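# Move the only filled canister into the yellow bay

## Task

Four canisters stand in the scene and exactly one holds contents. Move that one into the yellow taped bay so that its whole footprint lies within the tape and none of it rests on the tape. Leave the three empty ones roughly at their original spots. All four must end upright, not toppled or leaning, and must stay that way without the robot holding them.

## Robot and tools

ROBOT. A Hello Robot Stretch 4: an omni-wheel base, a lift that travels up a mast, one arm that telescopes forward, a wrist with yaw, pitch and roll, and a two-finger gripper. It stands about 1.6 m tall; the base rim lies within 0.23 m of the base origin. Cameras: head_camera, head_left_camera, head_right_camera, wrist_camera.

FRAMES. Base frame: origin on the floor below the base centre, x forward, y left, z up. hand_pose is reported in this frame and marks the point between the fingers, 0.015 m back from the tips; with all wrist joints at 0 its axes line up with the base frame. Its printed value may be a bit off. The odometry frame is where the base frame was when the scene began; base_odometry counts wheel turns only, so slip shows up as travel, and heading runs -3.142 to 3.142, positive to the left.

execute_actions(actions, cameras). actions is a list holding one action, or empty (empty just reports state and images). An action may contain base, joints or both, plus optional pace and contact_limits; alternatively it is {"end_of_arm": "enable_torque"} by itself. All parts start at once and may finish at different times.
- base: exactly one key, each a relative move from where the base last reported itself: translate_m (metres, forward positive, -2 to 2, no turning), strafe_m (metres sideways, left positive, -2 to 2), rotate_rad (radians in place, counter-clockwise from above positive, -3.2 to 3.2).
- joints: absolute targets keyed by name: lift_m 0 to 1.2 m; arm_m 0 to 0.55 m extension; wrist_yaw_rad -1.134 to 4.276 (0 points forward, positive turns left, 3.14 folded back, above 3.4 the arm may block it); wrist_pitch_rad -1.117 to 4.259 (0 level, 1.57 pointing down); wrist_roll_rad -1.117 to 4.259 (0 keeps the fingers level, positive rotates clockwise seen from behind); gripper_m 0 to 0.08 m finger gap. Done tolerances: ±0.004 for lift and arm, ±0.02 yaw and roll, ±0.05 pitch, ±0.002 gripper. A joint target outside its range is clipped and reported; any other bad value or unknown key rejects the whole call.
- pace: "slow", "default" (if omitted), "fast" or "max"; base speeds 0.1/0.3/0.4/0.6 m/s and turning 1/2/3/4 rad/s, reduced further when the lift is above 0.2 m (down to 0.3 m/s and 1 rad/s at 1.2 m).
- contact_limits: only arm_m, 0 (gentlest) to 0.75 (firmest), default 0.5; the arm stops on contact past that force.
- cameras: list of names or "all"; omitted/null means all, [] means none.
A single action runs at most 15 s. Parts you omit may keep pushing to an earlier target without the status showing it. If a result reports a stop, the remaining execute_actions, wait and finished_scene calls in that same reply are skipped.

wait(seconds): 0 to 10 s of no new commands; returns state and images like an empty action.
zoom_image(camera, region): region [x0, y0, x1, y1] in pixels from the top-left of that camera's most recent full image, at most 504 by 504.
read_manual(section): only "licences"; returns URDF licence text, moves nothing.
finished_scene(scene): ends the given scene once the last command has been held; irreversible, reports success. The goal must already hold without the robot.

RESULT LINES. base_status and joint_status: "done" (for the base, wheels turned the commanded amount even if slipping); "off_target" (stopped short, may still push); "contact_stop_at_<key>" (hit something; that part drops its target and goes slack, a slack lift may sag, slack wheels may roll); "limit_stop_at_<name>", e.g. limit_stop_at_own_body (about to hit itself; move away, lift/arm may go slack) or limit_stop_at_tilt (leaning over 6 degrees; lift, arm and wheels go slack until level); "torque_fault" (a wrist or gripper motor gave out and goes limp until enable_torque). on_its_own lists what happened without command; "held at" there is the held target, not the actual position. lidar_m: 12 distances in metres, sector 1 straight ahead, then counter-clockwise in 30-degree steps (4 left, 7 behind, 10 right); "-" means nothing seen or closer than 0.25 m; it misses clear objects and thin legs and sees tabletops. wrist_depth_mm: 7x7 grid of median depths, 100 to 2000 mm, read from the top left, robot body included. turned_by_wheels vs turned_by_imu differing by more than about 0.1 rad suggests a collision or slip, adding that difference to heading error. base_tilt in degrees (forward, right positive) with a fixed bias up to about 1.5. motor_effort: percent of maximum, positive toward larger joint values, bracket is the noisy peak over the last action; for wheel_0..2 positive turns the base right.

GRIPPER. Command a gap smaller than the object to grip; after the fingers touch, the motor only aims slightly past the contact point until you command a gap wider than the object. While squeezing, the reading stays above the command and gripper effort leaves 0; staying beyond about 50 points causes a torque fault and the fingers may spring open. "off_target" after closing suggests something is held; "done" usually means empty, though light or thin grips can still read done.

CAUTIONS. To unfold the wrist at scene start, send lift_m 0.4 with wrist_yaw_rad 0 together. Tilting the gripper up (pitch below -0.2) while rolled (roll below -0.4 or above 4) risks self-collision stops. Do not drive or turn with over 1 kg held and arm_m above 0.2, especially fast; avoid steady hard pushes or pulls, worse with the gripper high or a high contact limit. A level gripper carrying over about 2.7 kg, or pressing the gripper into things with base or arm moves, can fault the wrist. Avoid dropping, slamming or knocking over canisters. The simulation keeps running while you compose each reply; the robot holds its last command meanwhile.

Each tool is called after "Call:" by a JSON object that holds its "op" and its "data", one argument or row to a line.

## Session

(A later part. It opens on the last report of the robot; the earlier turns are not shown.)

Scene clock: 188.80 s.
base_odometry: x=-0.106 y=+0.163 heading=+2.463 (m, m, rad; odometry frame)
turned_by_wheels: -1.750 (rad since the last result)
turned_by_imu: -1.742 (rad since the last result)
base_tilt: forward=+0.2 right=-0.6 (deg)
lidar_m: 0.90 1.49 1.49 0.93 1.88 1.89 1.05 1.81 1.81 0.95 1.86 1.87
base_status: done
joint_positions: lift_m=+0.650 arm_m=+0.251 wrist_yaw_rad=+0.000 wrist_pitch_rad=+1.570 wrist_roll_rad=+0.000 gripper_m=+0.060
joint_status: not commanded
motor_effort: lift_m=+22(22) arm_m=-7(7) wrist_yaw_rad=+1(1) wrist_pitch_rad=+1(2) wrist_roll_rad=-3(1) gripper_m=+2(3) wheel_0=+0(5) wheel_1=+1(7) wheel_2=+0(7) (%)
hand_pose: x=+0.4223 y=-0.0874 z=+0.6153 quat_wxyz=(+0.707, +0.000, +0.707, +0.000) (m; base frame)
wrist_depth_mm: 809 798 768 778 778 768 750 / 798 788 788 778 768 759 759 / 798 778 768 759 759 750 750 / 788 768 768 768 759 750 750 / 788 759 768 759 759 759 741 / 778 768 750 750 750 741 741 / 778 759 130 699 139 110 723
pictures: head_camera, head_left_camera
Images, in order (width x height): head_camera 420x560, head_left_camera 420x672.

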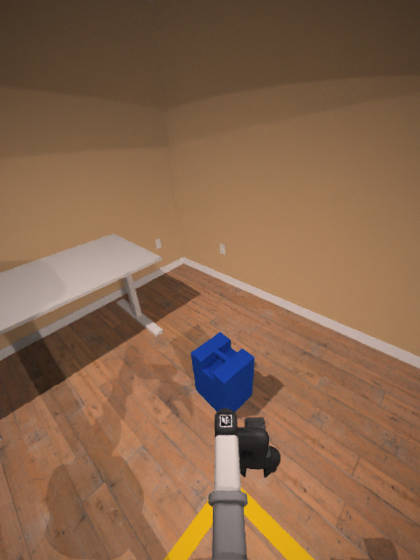

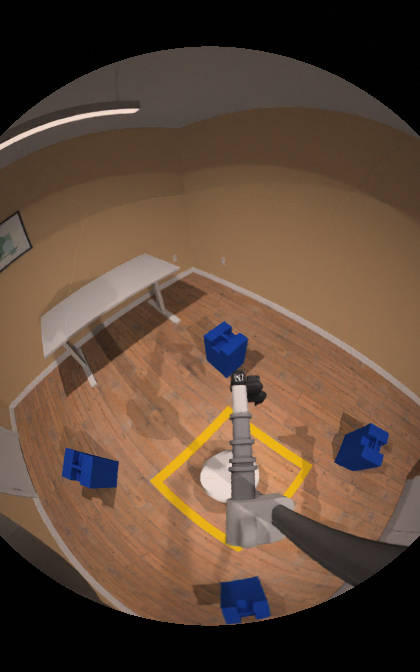

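Call:
{"op": "execute_actions", "data": {
  "actions": [
    {"base":{"translate_m":0.5}}
  ],
  "cameras": ["head_camera","wrist_camera"]
}}

Scene clock: 199.60 s.
base_odometry: x=-0.495 y=+0.476 heading=+2.463 (m, m, rad; odometry frame)
turned_by_wheels: +0.000 (rad since the last result)
turned_by_imu: -0.002 (rad since the last result)
base_tilt: forward=+0.3 right=-0.6 (deg)
lidar_m: 0.38 0.57 1.15 1.31 1.05 2.26 1.55 2.16 1.08 1.78 1.48 0.57
base_status: done
joint_positions: lift_m=+0.650 arm_m=+0.251 wrist_yaw_rad=+0.000 wrist_pitch_rad=+1.570 wrist_roll_rad=+0.000 gripper_m=+0.060
joint_status: not commanded
motor_effort: lift_m=+22(22) arm_m=-7(7) wrist_yaw_rad=+1(0) wrist_pitch_rad=+0(1) wrist_roll_rad=-2(1) gripper_m=+2(3) wheel_0=-1(4) wheel_1=+1(4) wheel_2=+1(8) (%)
hand_pose: x=+0.4223 y=-0.0874 z=+0.6153 quat_wxyz=(+0.707, +0.000, +0.707, +0.000) (m; base frame)
wrist_depth_mm: 809 597 392 778 778 768 759 / 798 392 413 455 768 750 750 / 788 407 455 382 759 750 750 / 778 778 382 379 759 759 750 / 778 778 382 759 750 741 741 / 778 759 759 750 741 741 741 / 778 768 130 699 139 110 741
pictures: head_camera, wrist_camera
Images, in order (width x height): head_camera 420x560, wrist_camera 616x392.

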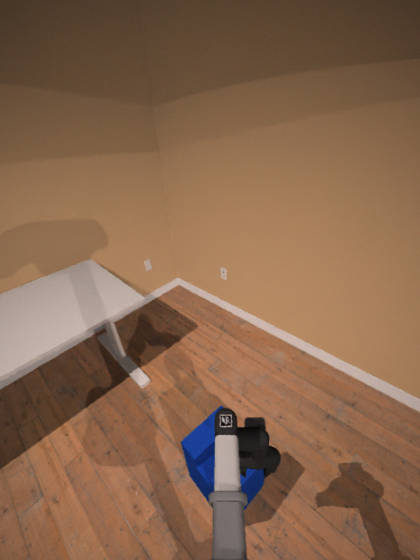

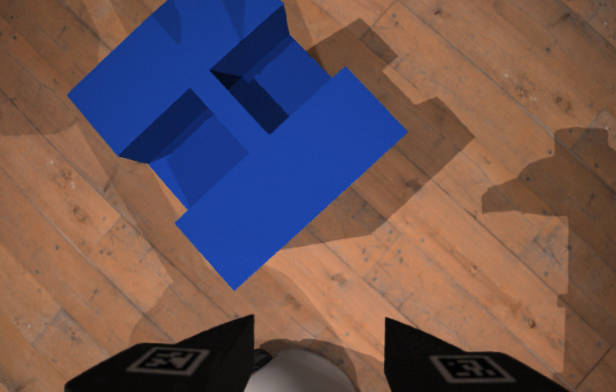

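Call:
{"op": "execute_actions", "data": {
  "actions": [
    {"base":{"strafe_m":0.07},"joints":{"arm_m":0.28,"wrist_yaw_rad":0.75}}
  ],
  "cameras": []
}}

Call:
{"op": "execute_actions", "data": {
  "actions": [
    {"base":{"translate_m":0.07},"joints":{"lift_m":0.52}}
  ],
  "cameras": ["wrist_camera"]
}}

Scene clock: 213.77 s.
base_odometry: x=-0.539 y=+0.422 heading=+2.463 (m, m, rad; odometry frame)
turned_by_wheels: +0.000 (rad since the last result)
turned_by_imu: -0.001 (rad since the last result)
base_tilt: forward=+0.3 right=-0.6 (deg)
lidar_m: 0.42 1.10 1.09 1.27 1.00 2.21 1.56 2.21 1.16 1.85 1.53 0.46
base_status: done
joint_positions: lift_m=+0.650 arm_m=+0.279 wrist_yaw_rad=+0.750 wrist_pitch_rad=+1.570 wrist_roll_rad=+0.000 gripper_m=+0.060
joint_status: all done
motor_effort: lift_m=+22(22) arm_m=+7(7) wrist_yaw_rad=+2(7) wrist_pitch_rad=+1(2) wrist_roll_rad=+0(1) gripper_m=+1(2) wheel_0=+1(6) wheel_1=+1(9) wheel_2=+0(0) (%)
hand_pose: x=+0.5093 y=-0.0639 z=+0.6153 quat_wxyz=(+0.658, -0.259, +0.658, +0.259) (m; base frame)
wrist_depth_mm: 809 798 788 768 768 759 741 / 788 778 768 384 379 750 741 / 798 798 778 382 377 377 732 / 788 778 768 449 442 750 741 / 788 768 768 421 373 741 723 / 778 691 768 375 368 370 732 / 559 559 130 750 139 110 723
pictures: none
No camera images: the call's "cameras" was empty. Leave "cameras" out to get every camera's image.

Scene clock: 215.37 s.
base_odometry: x=-0.594 y=+0.466 heading=+2.463 (m, m, rad; odometry frame)
turned_by_wheels: +0.000 (rad since the last result)
turned_by_imu: -0.001 (rad since the last result)
base_tilt: forward=+0.2 right=-0.6 (deg)
lidar_m: 0.32 1.04 1.03 1.22 1.04 2.27 1.63 2.25 1.16 1.79 1.50 0.38
base_status: done
joint_positions: lift_m=+0.520 arm_m=+0.279 wrist_yaw_rad=+0.750 wrist_pitch_rad=+1.570 wrist_roll_rad=+0.000 gripper_m=+0.060
joint_status: all done
motor_effort: lift_m=+17(18) arm_m=+7(7) wrist_yaw_rad=+1(1) wrist_pitch_rad=+0(1) wrist_roll_rad=-2(3) gripper_m=+2(2) wheel_0=+0(4) wheel_1=+0(6) wheel_2=+0(8) (%)
hand_pose: x=+0.5094 y=-0.0639 z=+0.4858 quat_wxyz=(+0.658, -0.259, +0.658, +0.259) (m; base frame)
wrist_depth_mm: 661 661 654 647 647 634 627 / 661 647 254 252 251 621 621 / 654 647 254 251 248 247 615 / 654 647 253 250 248 246 621 / 647 654 324 319 319 609 609 / 647 634 320 298 315 609 615 / 459 469 130 245 139 110 603
pictures: wrist_camera
Images, in order (width x height): wrist_camera 616x392.

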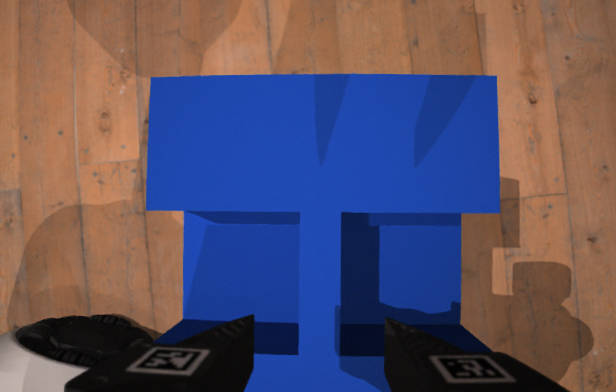

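Centred.

Call:
{"op": "execute_actions", "data": {
  "actions": [
    {"joints":{"lift_m":0.39},"pace":"slow"}
  ],
  "cameras": []
}}

Call:
{"op": "execute_actions", "data": {
  "actions": [
    {"joints":{"gripper_m":0.0}}
  ],
  "cameras": []
}}

Call:
{"op": "execute_actions", "data": {
  "actions": [
    {"joints":{"lift_m":0.43},"pace":"slow"}
  ],
  "cameras": ["wrist_camera"]
}}

Scene clock: 233.87 s.
base_odometry: x=-0.594 y=+0.466 heading=+2.463 (m, m, rad; odometry frame)
turned_by_wheels: +0.000 (rad since the last result)
turned_by_imu: -0.001 (rad since the last result)
base_tilt: forward=+0.3 right=-0.5 (deg)
lidar_m: 0.34 1.05 1.04 1.20 1.04 2.27 1.63 2.26 1.17 1.80 1.47 0.38
base_status: not commanded
joint_positions: lift_m=+0.390 arm_m=+0.279 wrist_yaw_rad=+0.750 wrist_pitch_rad=+1.570 wrist_roll_rad=+0.000 gripper_m=+0.060
joint_status: all done
motor_effort: lift_m=+17(14) arm_m=+7(7) wrist_yaw_rad=+2(2) wrist_pitch_rad=+1(2) wrist_roll_rad=-1(0) gripper_m=+1(1) wheel_0=+0(0) wheel_1=+0(0) wheel_2=+0(0) (%)
hand_pose: x=+0.5094 y=-0.0639 z=+0.3558 quat_wxyz=(+0.658, -0.259, +0.658, +0.259) (m; base frame)
wrist_depth_mm: 126 124 123 122 121 119 - / 125 124 122 121 120 119 - / 124 123 122 121 119 118 - / 124 122 121 120 119 118 186 / 517 195 192 119 189 186 484 / 512 194 191 118 188 186 334 / 449 193 130 118 133 110 480
pictures: none
No camera images: the call's "cameras" was empty. Leave "cameras" out to get every camera's image.

Scene clock: 234.90 s.
base_odometry: x=-0.594 y=+0.466 heading=+2.463 (m, m, rad; odometry frame)
turned_by_wheels: +0.000 (rad since the last result)
turned_by_imu: +0.000 (rad since the last result)
base_tilt: forward=+0.2 right=-0.6 (deg)
lidar_m: 0.33 1.03 1.06 1.20 1.04 2.28 1.63 2.27 1.17 1.77 1.50 0.38
base_status: not commanded
joint_positions: lift_m=+0.390 arm_m=+0.279 wrist_yaw_rad=+0.749 wrist_pitch_rad=+1.571 wrist_roll_rad=+0.001 gripper_m=+0.026
joint_status: gripper_m off_target (ended at +0.026, target +0.000)
on_its_own: gripper_m is held at +0.021, not at your +0.000, by its contact guard: the fingers met something
motor_effort: lift_m=+17(17) arm_m=+7(7) wrist_yaw_rad=+3(3) wrist_pitch_rad=-2(4) wrist_roll_rad=-3(6) gripper_m=-44(53) wheel_0=+0(0) wheel_1=-1(0) wheel_2=+0(1) (%)
hand_pose: x=+0.5092 y=-0.0640 z=+0.3558 quat_wxyz=(+0.658, -0.259, +0.658, +0.259) (m; base frame)
wrist_depth_mm: 125 124 123 122 121 119 - / 125 124 122 121 120 119 - / 124 123 122 120 119 118 - / 124 122 121 120 119 118 186 / 521 195 192 119 189 187 484 / 517 193 191 118 188 186 332 / 452 192 109 117 109 185 332
pictures: none
No camera images: the call's "cameras" was empty. Leave "cameras" out to get every camera's image.

Scene clock: 235.67 s.
base_odometry: x=-0.594 y=+0.466 heading=+2.463 (m, m, rad; odometry frame)
turned_by_wheels: +0.000 (rad since the last result)
turned_by_imu: +0.000 (rad since the last result)
base_tilt: forward=+0.2 right=-0.5 (deg)
lidar_m: 0.32 1.06 1.05 1.21 1.02 2.28 1.63 2.23 1.16 1.79 1.48 0.39
base_status: not commanded
joint_positions: lift_m=+0.397 arm_m=+0.279 wrist_yaw_rad=+0.749 wrist_pitch_rad=+1.574 wrist_roll_rad=+0.000 gripper_m=+0.026
joint_status: lift_m contact_stop (moved +0.006 of +0.040)
on_its_own: gripper_m is held at +0.021, not at your +0.000, by its contact guard: the fingers met something; lift_m is slack since a contact_stop (your +0.430 is given up)
motor_effort: lift_m=+23(39) arm_m=+4(7) wrist_yaw_rad=+5(7) wrist_pitch_rad=-10(19) wrist_roll_rad=+0(4) gripper_m=-43(44) wheel_0=+1(1) wheel_1=+0(0) wheel_2=-3(3) (%)
hand_pose: x=+0.5092 y=-0.0645 z=+0.3621 quat_wxyz=(+0.657, -0.259, +0.659, +0.258) (m; base frame)
wrist_depth_mm: 127 126 124 122 121 119 - / 127 125 123 122 120 119 - / 126 125 123 121 120 118 - / 126 124 123 121 119 118 186 / 521 197 195 120 189 187 336 / 517 196 194 120 189 186 332 / 439 196 109 119 110 185 330
pictures: wrist_camera
Images, in order (width x height): wrist_camera 616x392.

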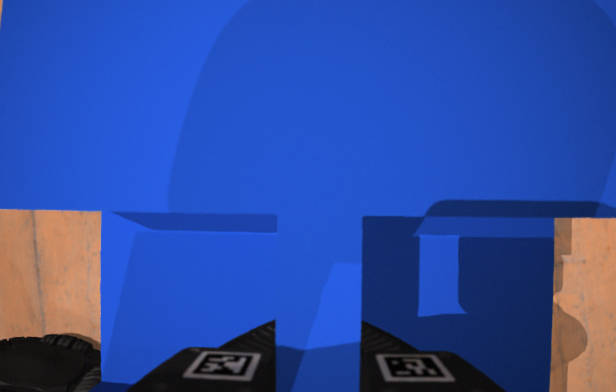

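Call:
{"op": "execute_actions", "data": {
  "actions": [
    {"joints":{"lift_m":0.43},"pace":"fast"}
  ],
  "cameras": ["head_camera"]
}}

Scene clock: 243.83 s.
base_odometry: x=-0.594 y=+0.466 heading=+2.463 (m, m, rad; odometry frame)
turned_by_wheels: +0.000 (rad since the last result)
turned_by_imu: -0.001 (rad since the last result)
base_tilt: forward=+0.1 right=-0.6 (deg)
lidar_m: 0.33 1.06 1.05 1.21 1.02 2.27 1.62 2.26 1.18 1.79 1.50 0.38
base_status: not commanded
joint_positions: lift_m=+0.401 arm_m=+0.279 wrist_yaw_rad=+0.748 wrist_pitch_rad=+1.575 wrist_roll_rad=+0.000 gripper_m=+0.026
joint_status: lift_m contact_stop (moved +0.004 of +0.033)
on_its_own: gripper_m is held at +0.021, not at your +0.000, by its contact guard: the fingers met something; lift_m is slack since a contact_stop (your +0.430 is given up)
motor_effort: lift_m=+21(42) arm_m=+3(4) wrist_yaw_rad=+6(7) wrist_pitch_rad=-14(17) wrist_roll_rad=-1(1) gripper_m=-41(44) wheel_0=+3(3) wheel_1=+0(0) wheel_2=-4(4) (%)
hand_pose: x=+0.5090 y=-0.0647 z=+0.3662 quat_wxyz=(+0.657, -0.259, +0.660, +0.258) (m; base frame)
wrist_depth_mm: 132 131 128 127 126 124 - / 131 130 128 127 125 123 - / 131 129 128 126 125 123 - / 131 129 127 126 124 123 190 / 521 202 198 125 193 191 484 / 525 202 198 124 193 191 488 / 433 200 109 124 109 190 488
pictures: head_camera
Images, in order (width x height): head_camera 420x560.

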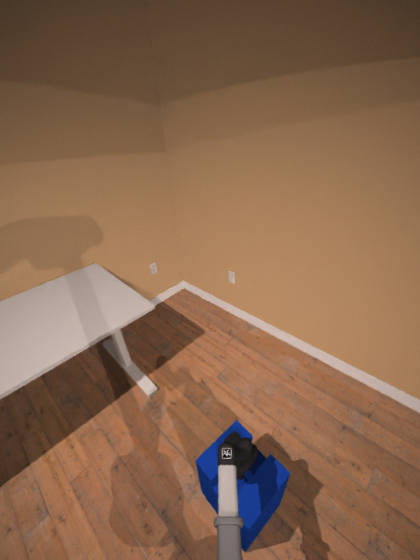

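Call:
{"op": "execute_actions", "data": {
  "actions": [
    {"joints":{"gripper_m":0.06,"lift_m":0.395}}
  ],
  "cameras": []
}}

Call:
{"op": "execute_actions", "data": {
  "actions": [
    {"joints":{"lift_m":0.55}}
  ],
  "cameras": []
}}

Call:
{"op": "execute_actions", "data": {
  "actions": [
    {"base":{"translate_m":-0.12},"joints":{"arm_m":0,"wrist_yaw_rad":3.14,"wrist_pitch_rad":0}}
  ],
  "cameras": []
}}

Call:
{"op": "execute_actions", "data": {
  "actions": [
    {"base":{"rotate_rad":-2.45},"joints":{"lift_m":0.25}}
  ],
  "cameras": []
}}

Call:
{"op": "execute_actions", "data": {
  "actions": [
    {"base":{"translate_m":-0.82}}
  ]
}}

Scene clock: 291.10 s.
base_odometry: x=-0.594 y=+0.466 heading=+2.463 (m, m, rad; odometry frame)
turned_by_wheels: +0.000 (rad since the last result)
turned_by_imu: -0.001 (rad since the last result)
base_tilt: forward=+0.2 right=-0.6 (deg)
lidar_m: 0.32 1.06 1.04 1.21 1.04 2.26 1.62 2.26 1.19 1.82 1.48 0.38
base_status: not commanded
joint_positions: lift_m=+0.395 arm_m=+0.279 wrist_yaw_rad=+0.750 wrist_pitch_rad=+1.571 wrist_roll_rad=+0.000 gripper_m=+0.060
joint_status: all done
motor_effort: lift_m=+17(19) arm_m=+3(4) wrist_yaw_rad=+2(8) wrist_pitch_rad=-1(22) wrist_roll_rad=-2(2) gripper_m=+2(40) wheel_0=+1(3) wheel_1=+0(0) wheel_2=-1(4) (%)
hand_pose: x=+0.5098 y=-0.0640 z=+0.3608 quat_wxyz=(+0.658, -0.259, +0.658, +0.259) (m; base frame)
wrist_depth_mm: 131 130 128 127 126 125 - / 130 129 128 126 125 124 - / 129 128 127 126 124 123 - / 129 128 126 125 124 122 - / 521 200 198 124 193 191 488 / 521 199 196 123 193 191 492 / 449 198 130 123 139 110 488
pictures: none
No camera images: the call's "cameras" was empty. Leave "cameras" out to get every camera's image.

Scene clock: 292.83 s.
base_odometry: x=-0.594 y=+0.466 heading=+2.463 (m, m, rad; odometry frame)
turned_by_wheels: +0.000 (rad since the last result)
turned_by_imu: +0.000 (rad since the last result)
base_tilt: forward=+0.2 right=-0.5 (deg)
lidar_m: 0.33 1.04 1.06 1.21 1.02 2.26 1.63 2.25 1.18 1.79 1.49 0.38
base_status: not commanded
joint_positions: lift_m=+0.550 arm_m=+0.279 wrist_yaw_rad=+0.750 wrist_pitch_rad=+1.571 wrist_roll_rad=+0.000 gripper_m=+0.060
joint_status: all done
motor_effort: lift_m=+23(24) arm_m=+3(3) wrist_yaw_rad=+2(2) wrist_pitch_rad=-1(1) wrist_roll_rad=+0(1) gripper_m=+2(2) wheel_0=+0(0) wheel_1=+0(0) wheel_2=-2(1) (%)
hand_pose: x=+0.5098 y=-0.0640 z=+0.5153 quat_wxyz=(+0.658, -0.259, +0.658, +0.259) (m; base frame)
wrist_depth_mm: 707 691 699 676 668 668 661 / 699 691 676 661 661 661 654 / 691 683 285 281 277 654 654 / 676 676 281 282 276 647 647 / 668 668 353 347 342 640 640 / 676 668 351 300 343 640 634 / 466 488 130 276 139 110 627
pictures: none
No camera images: the call's "cameras" was empty. Leave "cameras" out to get every camera's image.

Scene clock: 294.80 s.
base_odometry: x=-0.500 y=+0.390 heading=+2.463 (m, m, rad; odometry frame)
turned_by_wheels: +0.000 (rad since the last result)
turned_by_imu: +0.000 (rad since the last result)
base_tilt: forward=+0.1 right=-0.6 (deg)
lidar_m: 0.44 1.12 1.14 1.30 0.98 2.18 1.49 2.18 1.13 1.17 1.57 0.56
base_status: done
joint_positions: lift_m=+0.550 arm_m=+0.001 wrist_yaw_rad=+3.140 wrist_pitch_rad=+0.003 wrist_roll_rad=+0.000 gripper_m=+0.060
joint_status: all done
motor_effort: lift_m=+23(23) arm_m=-7(8) wrist_yaw_rad=+2(8) wrist_pitch_rad=-6(14) wrist_roll_rad=-2(0) gripper_m=+2(2) wheel_0=+0(5) wheel_1=+0(6) wheel_2=-1(7) (%)
hand_pose: x=-0.0403 y=+0.0878 z=+0.7273 quat_wxyz=(+0.001, -0.002, +0.000, +1.000) (m; base frame)
wrist_depth_mm: - 148 243 - - - 1863 / - 114 147 - - - 1756 / - 113 146 - - - 1808 / - 125 164 - - - 1808 / 206 - - - - - 1808 / 224 - - - - - 1756 / 222 1808 130 1756 139 110 1708
pictures: none
No camera images: the call's "cameras" was empty. Leave "cameras" out to get every camera's image.

Scene clock: 297.30 s.
base_odometry: x=-0.500 y=+0.390 heading=+0.013 (m, m, rad; odometry frame)
turned_by_wheels: -2.450 (rad since the last result)
turned_by_imu: -2.439 (rad since the last result)
base_tilt: forward=+0.2 right=-0.6 (deg)
lidar_m: 2.15 1.12 1.73 1.56 0.45 0.46 1.14 1.17 1.09 0.97 2.19 1.51
base_status: done
joint_positions: lift_m=+0.250 arm_m=+0.001 wrist_yaw_rad=+3.140 wrist_pitch_rad=+0.003 wrist_roll_rad=+0.000 gripper_m=+0.060
joint_status: all done
motor_effort: lift_m=+17(20) arm_m=-8(7) wrist_yaw_rad=+2(1) wrist_pitch_rad=-8(9) wrist_roll_rad=+1(0) gripper_m=+2(1) wheel_0=-1(5) wheel_1=+0(8) wheel_2=-1(7) (%)
hand_pose: x=-0.0403 y=+0.0878 z=+0.4278 quat_wxyz=(+0.001, -0.002, +0.000, +1.000) (m; base frame)
wrist_depth_mm: - 148 243 - - - 1756 / - 114 147 - - - 1808 / - 113 146 - - - 1808 / - 125 163 - - - 1808 / 206 1921 - - - - 1708 / 224 1576 1756 1756 1708 574 402 / 222 1182 130 1160 139 110 404
pictures: none
No camera images: the call's "cameras" was empty. Leave "cameras" out to get every camera's image.

Scene clock: 301.53 s.
base_odometry: x=-1.320 y=+0.380 heading=+0.013 (m, m, rad; odometry frame)
turned_by_wheels: +0.000 (rad since the last result)
turned_by_imu: +0.000 (rad since the last result)
base_tilt: forward=+0.2 right=-0.6 (deg)
lidar_m: 1.90 0.44 0.38 1.44 0.55 0.36 0.33 0.34 0.42 0.87 1.12 2.25
base_status: done
joint_positions: lift_m=+0.250 arm_m=+0.001 wrist_yaw_rad=+3.140 wrist_pitch_rad=+0.003 wrist_roll_rad=+0.000 gripper_m=+0.060
joint_status: not commanded
motor_effort: lift_m=+18(18) arm_m=-7(7) wrist_yaw_rad=+2(1) wrist_pitch_rad=-8(9) wrist_roll_rad=-3(2) gripper_m=+1(2) wheel_0=+1(4) wheel_1=+0(7) wheel_2=-1(8) (%)
hand_pose: x=-0.0404 y=+0.0878 z=+0.4277 quat_wxyz=(+0.001, -0.002, +0.000, +1.000) (m; base frame)
wrist_depth_mm: - 148 242 1308 1336 1397 1499 / - 114 147 609 597 574 569 / - 113 146 878 831 1430 1430 / - 125 163 1281 1336 1397 1499 / 206 1205 1229 1281 1308 1397 1430 / 224 1182 1255 1255 1308 1336 1397 / 222 1138 130 1138 139 110 1229
pictures: head_camera, head_left_camera, head_right_camera, wrist_camera
Images, in order (width x height): head_camera 420x560, head_left_camera 420x672, head_right_camera 420x672, wrist_camera 616x392.

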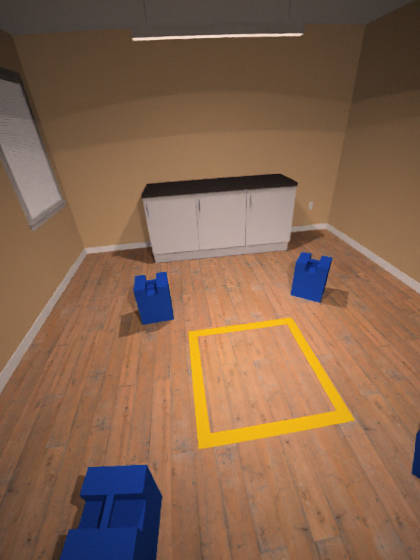

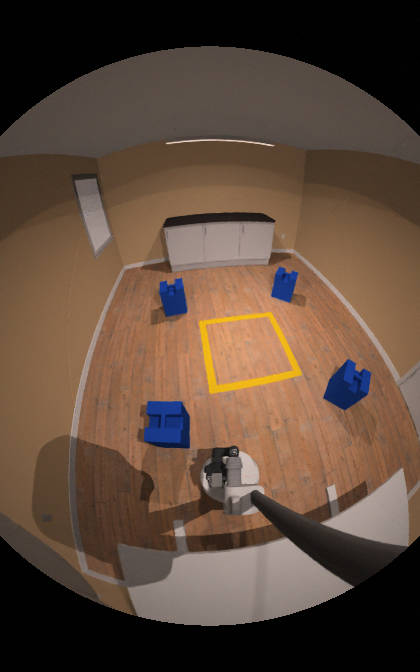

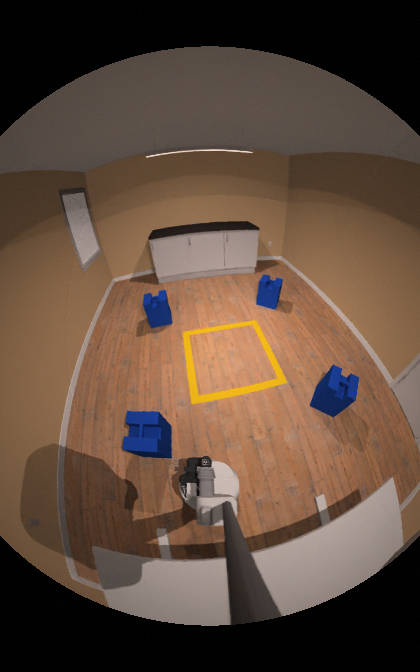

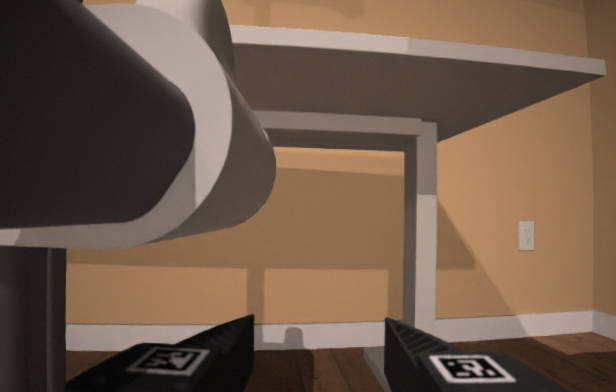

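Call:
{"op": "execute_actions", "data": {
  "actions": [
    {"base":{"translate_m":0.03}}
  ],
  "cameras": []
}}

Call:
{"op": "execute_actions", "data": {
  "actions": [
    {"base":{"strafe_m":0.44},"pace":"slow"}
  ],
  "cameras": ["head_left_camera","head_camera"]
}}

Scene clock: 316.63 s.
base_odometry: x=-1.290 y=+0.380 heading=+0.013 (m, m, rad; odometry frame)
turned_by_wheels: +0.000 (rad since the last result)
turned_by_imu: -0.001 (rad since the last result)
base_tilt: forward=+0.3 right=-0.7 (deg)
lidar_m: 1.87 0.46 0.36 1.44 0.61 0.39 0.36 0.37 0.44 0.96 1.10 2.19
base_status: done
joint_positions: lift_m=+0.250 arm_m=+0.001 wrist_yaw_rad=+3.140 wrist_pitch_rad=+0.003 wrist_roll_rad=+0.000 gripper_m=+0.060
joint_status: not commanded
motor_effort: lift_m=+18(18) arm_m=-7(7) wrist_yaw_rad=+2(2) wrist_pitch_rad=-8(8) wrist_roll_rad=-3(1) gripper_m=+1(2) wheel_0=+1(3) wheel_1=+0(4) wheel_2=+2(7) (%)
hand_pose: x=-0.0404 y=+0.0878 z=+0.4277 quat_wxyz=(+0.001, -0.002, +0.000, +1.000) (m; base frame)
wrist_depth_mm: - 148 243 1336 1397 1430 1499 / - 114 147 603 597 580 1464 / - 113 146 878 866 1430 1499 / - 125 163 1336 1366 1464 1499 / 206 1229 1255 1336 1336 1430 1430 / 224 1205 1281 1308 1336 1366 1397 / 223 1160 130 1118 139 110 1205
pictures: none
No camera images: the call's "cameras" was empty. Leave "cameras" out to get every camera's image.

Scene clock: 322.17 s.
base_odometry: x=-1.296 y=+0.820 heading=+0.013 (m, m, rad; odometry frame)
turned_by_wheels: +0.000 (rad since the last result)
turned_by_imu: -0.001 (rad since the last result)
base_tilt: forward=+0.2 right=-0.6 (deg)
lidar_m: 0.25 0.30 1.11 1.01 1.03 1.27 0.41 0.42 0.55 1.11 1.51 0.25
base_status: done
joint_positions: lift_m=+0.250 arm_m=+0.001 wrist_yaw_rad=+3.140 wrist_pitch_rad=+0.003 wrist_roll_rad=+0.000 gripper_m=+0.060
joint_status: not commanded
motor_effort: lift_m=+18(18) arm_m=-7(7) wrist_yaw_rad=+1(1) wrist_pitch_rad=-9(9) wrist_roll_rad=-3(2) gripper_m=+2(2) wheel_0=-1(8) wheel_1=+4(7) wheel_2=-3(3) (%)
hand_pose: x=-0.0404 y=+0.0878 z=+0.4277 quat_wxyz=(+0.001, -0.002, +0.000, +1.000) (m; base frame)
wrist_depth_mm: - 148 242 1430 1464 1464 1098 / - 114 147 732 1464 1537 1098 / - 113 146 1430 1464 1499 1118 / - 125 163 1397 1430 1430 1138 / 205 1255 1366 1397 1430 1464 1138 / 224 1281 1281 1336 1430 1464 1118 / 223 1138 130 1138 139 110 1042
pictures: head_camera, head_left_camera
Images, in order (width x height): head_camera 420x560, head_left_camera 420x672.

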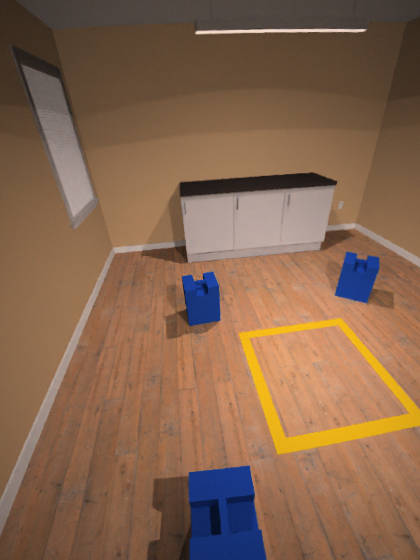

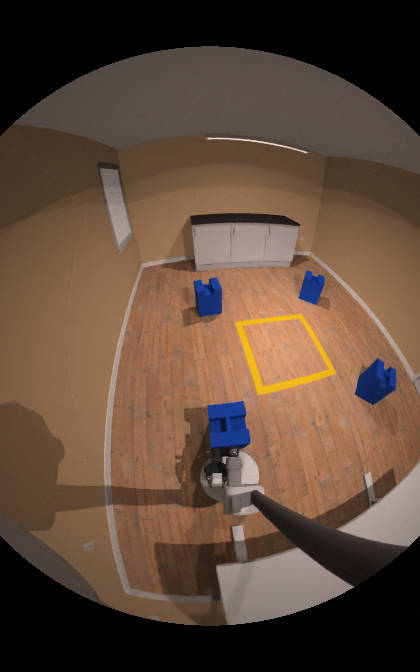

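Call:
{"op": "execute_actions", "data": {
  "actions": [
    {"base":{"translate_m":0.5},"pace":"slow"}
  ],
  "cameras": ["head_left_camera","head_camera"]
}}

Scene clock: 334.23 s.
base_odometry: x=-0.797 y=+0.827 heading=+0.014 (m, m, rad; odometry frame)
turned_by_wheels: +0.001 (rad since the last result)
turned_by_imu: -0.001 (rad since the last result)
base_tilt: forward=+0.0 right=-0.7 (deg)
lidar_m: 0.25 0.28 1.21 1.09 1.08 1.36 0.89 0.94 1.17 1.40 2.69 0.26
base_status: done
joint_positions: lift_m=+0.250 arm_m=+0.001 wrist_yaw_rad=+3.140 wrist_pitch_rad=+0.003 wrist_roll_rad=+0.000 gripper_m=+0.060
joint_status: not commanded
motor_effort: lift_m=+18(18) arm_m=-7(7) wrist_yaw_rad=+1(1) wrist_pitch_rad=-8(8) wrist_roll_rad=-1(3) gripper_m=+2(2) wheel_0=+8(9) wheel_1=+5(9) wheel_2=-6(11) (%)
hand_pose: x=-0.0404 y=+0.0878 z=+0.4277 quat_wxyz=(+0.001, -0.002, +0.000, +1.000) (m; base frame)
wrist_depth_mm: - 148 242 1921 1983 1618 1229 / - 113 147 1921 1921 1661 1205 / - 113 146 1863 1921 1661 1205 / - 125 163 1863 1983 1708 1255 / 205 1756 1808 1863 1921 1708 1205 / 224 1708 1756 1808 1808 1537 1182 / 223 1138 130 1118 139 110 1098
pictures: head_camera, head_left_camera
Images, in order (width x height): head_camera 420x560, head_left_camera 420x672.

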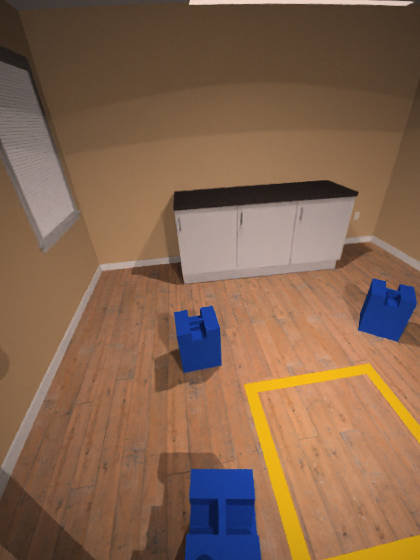

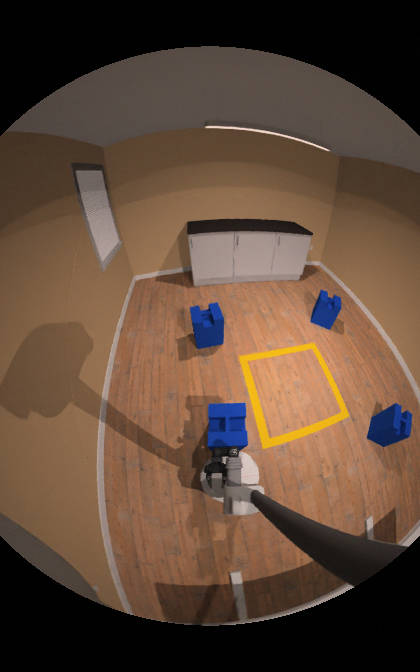

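Call:
{"op": "execute_actions", "data": {
  "actions": [
    {"base":{"translate_m":0.5},"pace":"slow"}
  ],
  "cameras": ["head_left_camera","head_camera"]
}}

Scene clock: 344.70 s.
base_odometry: x=-0.297 y=+0.834 heading=+0.014 (m, m, rad; odometry frame)
turned_by_wheels: +0.000 (rad since the last result)
turned_by_imu: -0.001 (rad since the last result)
base_tilt: forward=+0.2 right=-0.6 (deg)
lidar_m: 0.25 0.30 1.28 1.17 1.17 1.46 1.41 1.42 1.46 1.48 1.61 0.25
base_status: done
joint_positions: lift_m=+0.250 arm_m=+0.001 wrist_yaw_rad=+3.140 wrist_pitch_rad=+0.003 wrist_roll_rad=+0.000 gripper_m=+0.060
joint_status: not commanded
motor_effort: lift_m=+18(18) arm_m=-7(7) wrist_yaw_rad=+1(1) wrist_pitch_rad=-9(7) wrist_roll_rad=+0(2) gripper_m=+2(2) wheel_0=+7(12) wheel_1=+5(6) wheel_2=-6(11) (%)
hand_pose: x=-0.0404 y=+0.0878 z=+0.4277 quat_wxyz=(+0.001, -0.002, +0.000, +1.000) (m; base frame)
wrist_depth_mm: - 148 242 - - 1808 1336 / - 114 147 - - 1808 1308 / - 113 146 - - 1808 1308 / - 125 163 - - 1808 1308 / 206 - - - - 1808 1336 / 224 1708 1756 1756 1863 1576 1308 / 222 1138 130 1138 140 110 1160
pictures: head_camera, head_left_camera
Images, in order (width x height): head_camera 420x560, head_left_camera 420x672.

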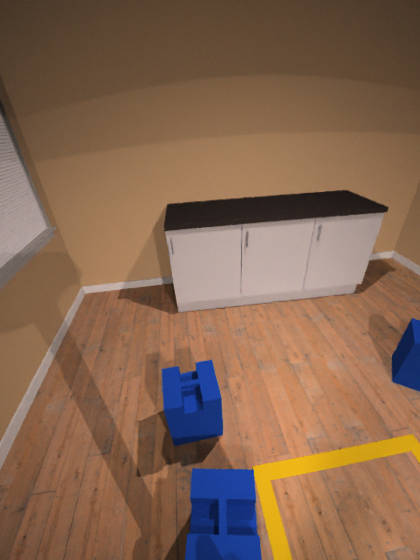

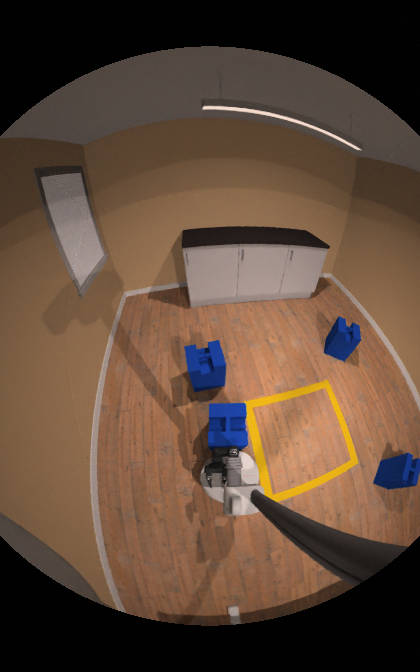

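Call:
{"op": "execute_actions", "data": {
  "actions": [
    {"base":{"translate_m":-0.05}}
  ],
  "cameras": []
}}

Call:
{"op": "execute_actions", "data": {
  "actions": [
    {"base":{"strafe_m":0.39}}
  ],
  "cameras": []
}}

Call:
{"op": "execute_actions", "data": {
  "actions": [
    {"base":{"translate_m":0.39},"pace":"slow"}
  ],
  "cameras": ["head_left_camera","head_right_camera"]
}}

Scene clock: 371.50 s.
base_odometry: x=-0.347 y=+0.833 heading=+0.014 (m, m, rad; odometry frame)
turned_by_wheels: +0.000 (rad since the last result)
turned_by_imu: -0.001 (rad since the last result)
base_tilt: forward=+0.2 right=-0.6 (deg)
lidar_m: 0.25 0.26 1.29 1.15 1.18 1.46 1.36 1.39 1.44 1.45 1.66 0.26
base_status: done
joint_positions: lift_m=+0.250 arm_m=+0.001 wrist_yaw_rad=+3.140 wrist_pitch_rad=+0.003 wrist_roll_rad=+0.000 gripper_m=+0.060
joint_status: not commanded
motor_effort: lift_m=+18(18) arm_m=-7(7) wrist_yaw_rad=+2(2) wrist_pitch_rad=-7(9) wrist_roll_rad=+1(1) gripper_m=+2(2) wheel_0=-1(4) wheel_1=+1(6) wheel_2=+0(9) (%)
hand_pose: x=-0.0404 y=+0.0878 z=+0.4277 quat_wxyz=(+0.001, -0.002, +0.000, +1.000) (m; base frame)
wrist_depth_mm: - 148 243 - - 1808 1336 / - 114 147 - - 1756 1281 / - 113 146 - - 1808 1308 / - 125 163 - - 1808 1336 / 206 - - - - 1808 1308 / 224 1708 1756 1863 1808 1576 1308 / 222 1160 130 1138 139 109 1138
pictures: none
No camera images: the call's "cameras" was empty. Leave "cameras" out to get every camera's image.

Scene clock: 374.13 s.
base_odometry: x=-0.352 y=+1.223 heading=+0.014 (m, m, rad; odometry frame)
turned_by_wheels: +0.000 (rad since the last result)
turned_by_imu: -0.001 (rad since the last result)
base_tilt: forward=+0.3 right=-0.7 (deg)
lidar_m: 0.80 1.34 0.84 0.76 0.76 0.98 1.41 1.43 1.81 1.81 0.38 0.36
base_status: done
joint_positions: lift_m=+0.250 arm_m=+0.001 wrist_yaw_rad=+3.140 wrist_pitch_rad=+0.003 wrist_roll_rad=+0.000 gripper_m=+0.060
joint_status: not commanded
motor_effort: lift_m=+18(18) arm_m=-7(7) wrist_yaw_rad=+1(0) wrist_pitch_rad=-9(7) wrist_roll_rad=-3(0) gripper_m=+1(1) wheel_0=-1(10) wheel_1=+0(8) wheel_2=+1(2) (%)
hand_pose: x=-0.0404 y=+0.0878 z=+0.4277 quat_wxyz=(+0.001, -0.002, +0.000, +1.000) (m; base frame)
wrist_depth_mm: - 148 243 - 1921 1160 854 / - 114 147 - 1983 1160 854 / - 113 146 - 1921 1182 842 / - 125 163 - 1921 1182 854 / 206 - - - 1863 1118 842 / 224 1661 1808 1808 1661 1118 831 / 223 1138 130 1118 139 110 831
pictures: none
No camera images: the call's "cameras" was empty. Leave "cameras" out to get every camera's image.

Scene clock: 379.33 s.
base_odometry: x=+0.037 y=+1.229 heading=+0.014 (m, m, rad; odometry frame)
turned_by_wheels: +0.000 (rad since the last result)
turned_by_imu: -0.002 (rad since the last result)
base_tilt: forward=+0.2 right=-0.7 (deg)
lidar_m: 0.42 1.37 0.92 0.83 0.85 1.05 1.81 1.83 0.25 0.25 0.25 0.43
base_status: done
joint_positions: lift_m=+0.250 arm_m=+0.001 wrist_yaw_rad=+3.140 wrist_pitch_rad=+0.003 wrist_roll_rad=+0.000 gripper_m=+0.060
joint_status: not commanded
motor_effort: lift_m=+18(18) arm_m=-7(7) wrist_yaw_rad=+1(1) wrist_pitch_rad=-9(8) wrist_roll_rad=-3(2) gripper_m=+2(3) wheel_0=+0(5) wheel_1=+3(4) wheel_2=+0(4) (%)
hand_pose: x=-0.0404 y=+0.0878 z=+0.4277 quat_wxyz=(+0.001, -0.002, +0.000, +1.000) (m; base frame)
wrist_depth_mm: - 148 242 - - 1255 917 / - 114 147 - - 1281 917 / - 113 146 - - 1255 917 / - 125 164 - - 1281 931 / 205 - - - - 1255 917 / 224 1661 1756 1863 1756 1229 904 / 223 1138 130 1138 139 110 917
pictures: head_left_camera, head_right_camera
Images, in order (width x height): head_left_camera 420x672, head_right_camera 420x672.

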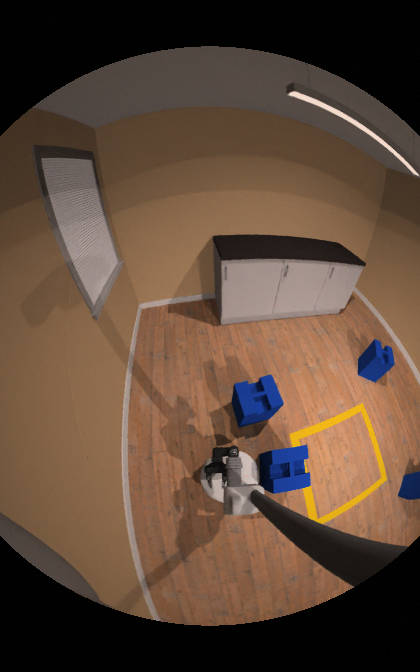

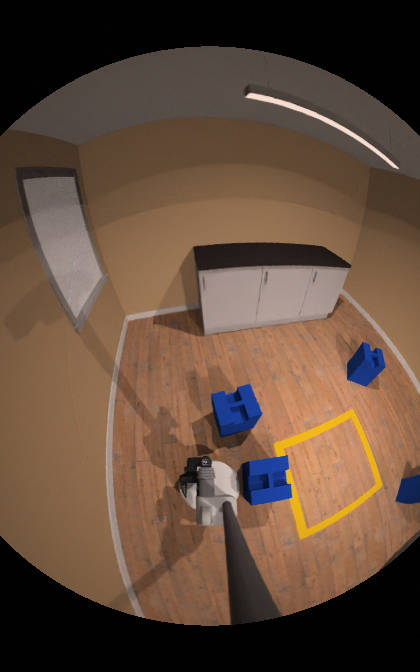

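Call:
{"op": "execute_actions", "data": {
  "actions": [
    {"base":{"strafe_m":-0.65},"pace":"slow"}
  ],
  "cameras": ["head_left_camera","head_right_camera"]
}}

Scene clock: 393.33 s.
base_odometry: x=+0.047 y=+0.579 heading=+0.014 (m, m, rad; odometry frame)
turned_by_wheels: +0.000 (rad since the last result)
turned_by_imu: -0.001 (rad since the last result)
base_tilt: forward=+0.1 right=-0.7 (deg)
lidar_m: 1.59 0.53 0.62 1.47 1.49 1.84 1.72 1.75 0.27 0.25 0.25 1.72
base_status: done
joint_positions: lift_m=+0.250 arm_m=+0.001 wrist_yaw_rad=+3.140 wrist_pitch_rad=+0.003 wrist_roll_rad=+0.000 gripper_m=+0.060
joint_status: not commanded
motor_effort: lift_m=+18(18) arm_m=-7(7) wrist_yaw_rad=+1(1) wrist_pitch_rad=-7(9) wrist_roll_rad=-4(2) gripper_m=+2(1) wheel_0=+6(6) wheel_1=-6(7) wheel_2=+1(2) (%)
hand_pose: x=-0.0404 y=+0.0878 z=+0.4277 quat_wxyz=(+0.001, -0.002, +0.000, +1.000) (m; base frame)
wrist_depth_mm: - 148 242 - - - 1661 / - 114 147 - - - 1661 / - 113 146 - - - 1708 / - 125 164 - - - 1661 / 205 - - - - - 1661 / 224 1708 1756 1756 1863 1808 1576 / 222 1160 130 1118 139 109 1205
pictures: head_left_camera, head_right_camera
Images, in order (width x height): head_left_camera 420x672, head_right_camera 420x672.

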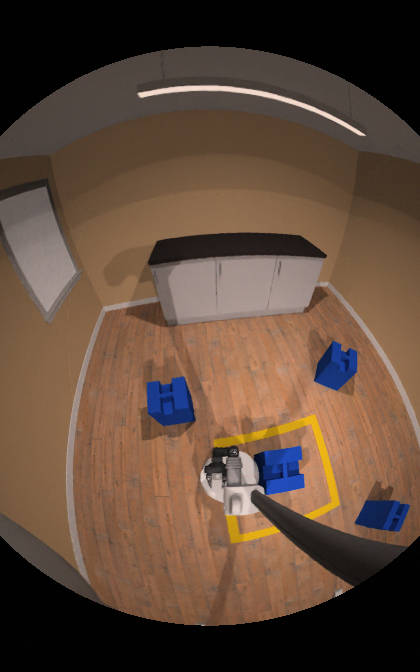

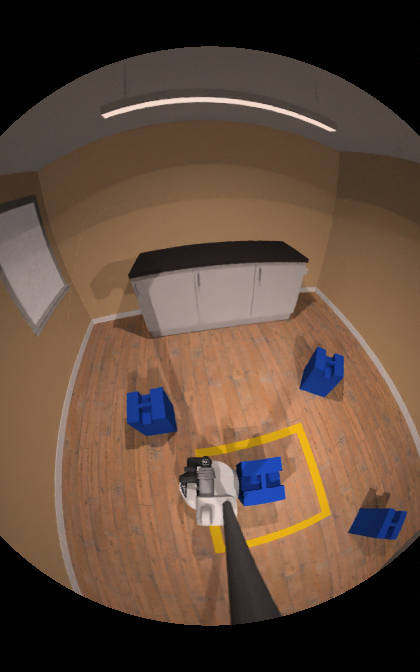

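Call:
{"op": "execute_actions", "data": {
  "actions": [
    {"base":{"strafe_m":0.35}}
  ],
  "cameras": ["head_left_camera","head_right_camera"]
}}

Scene clock: 411.30 s.
base_odometry: x=+0.042 y=+0.929 heading=+0.014 (m, m, rad; odometry frame)
turned_by_wheels: +0.000 (rad since the last result)
turned_by_imu: -0.001 (rad since the last result)
base_tilt: forward=+0.2 right=-0.6 (deg)
lidar_m: 0.42 0.44 1.25 1.13 1.14 1.41 1.77 1.77 1.66 0.53 0.57 1.69
base_status: done
joint_positions: lift_m=+0.250 arm_m=+0.001 wrist_yaw_rad=+3.140 wrist_pitch_rad=+0.003 wrist_roll_rad=+0.000 gripper_m=+0.060
joint_status: not commanded
motor_effort: lift_m=+18(18) arm_m=-7(7) wrist_yaw_rad=+1(1) wrist_pitch_rad=-8(8) wrist_roll_rad=-1(1) gripper_m=+3(2) wheel_0=+1(9) wheel_1=+0(9) wheel_2=+0(1) (%)
hand_pose: x=-0.0404 y=+0.0878 z=+0.4277 quat_wxyz=(+0.001, -0.002, +0.000, +1.000) (m; base frame)
wrist_depth_mm: - 148 243 - - 1708 1281 / - 114 147 - - 1756 1255 / - 113 146 - - 1708 1308 / - 125 163 - - 1863 1281 / 206 - - - - 1756 1229 / 224 1708 1808 1808 1863 1618 1255 / 223 1160 130 1160 139 110 1118
pictures: head_left_camera, head_right_camera
Images, in order (width x height): head_left_camera 420x672, head_right_camera 420x672.

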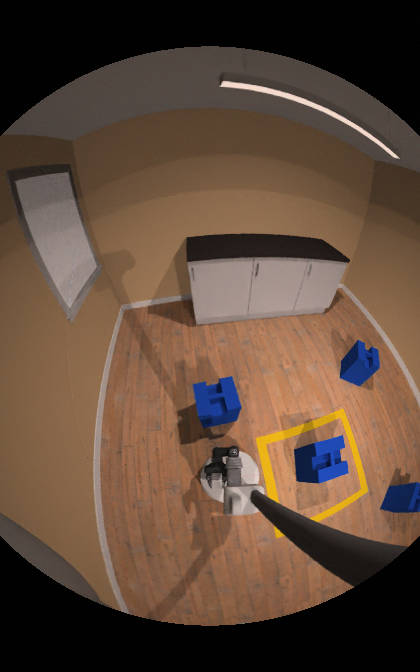

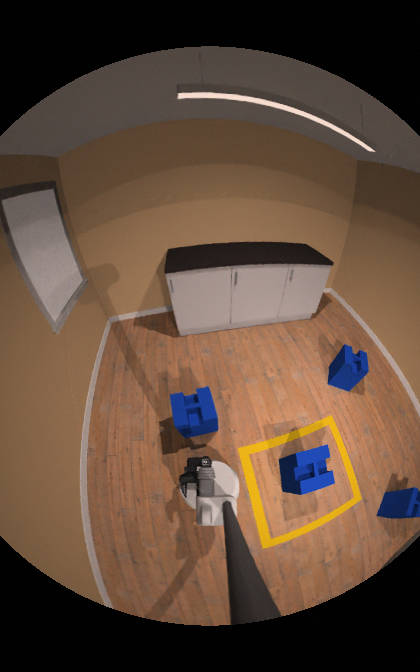

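Well inside.

Call:
{"op": "finished_scene", "data": {
  "scene": 1
}}

The scene is finished: the task was done.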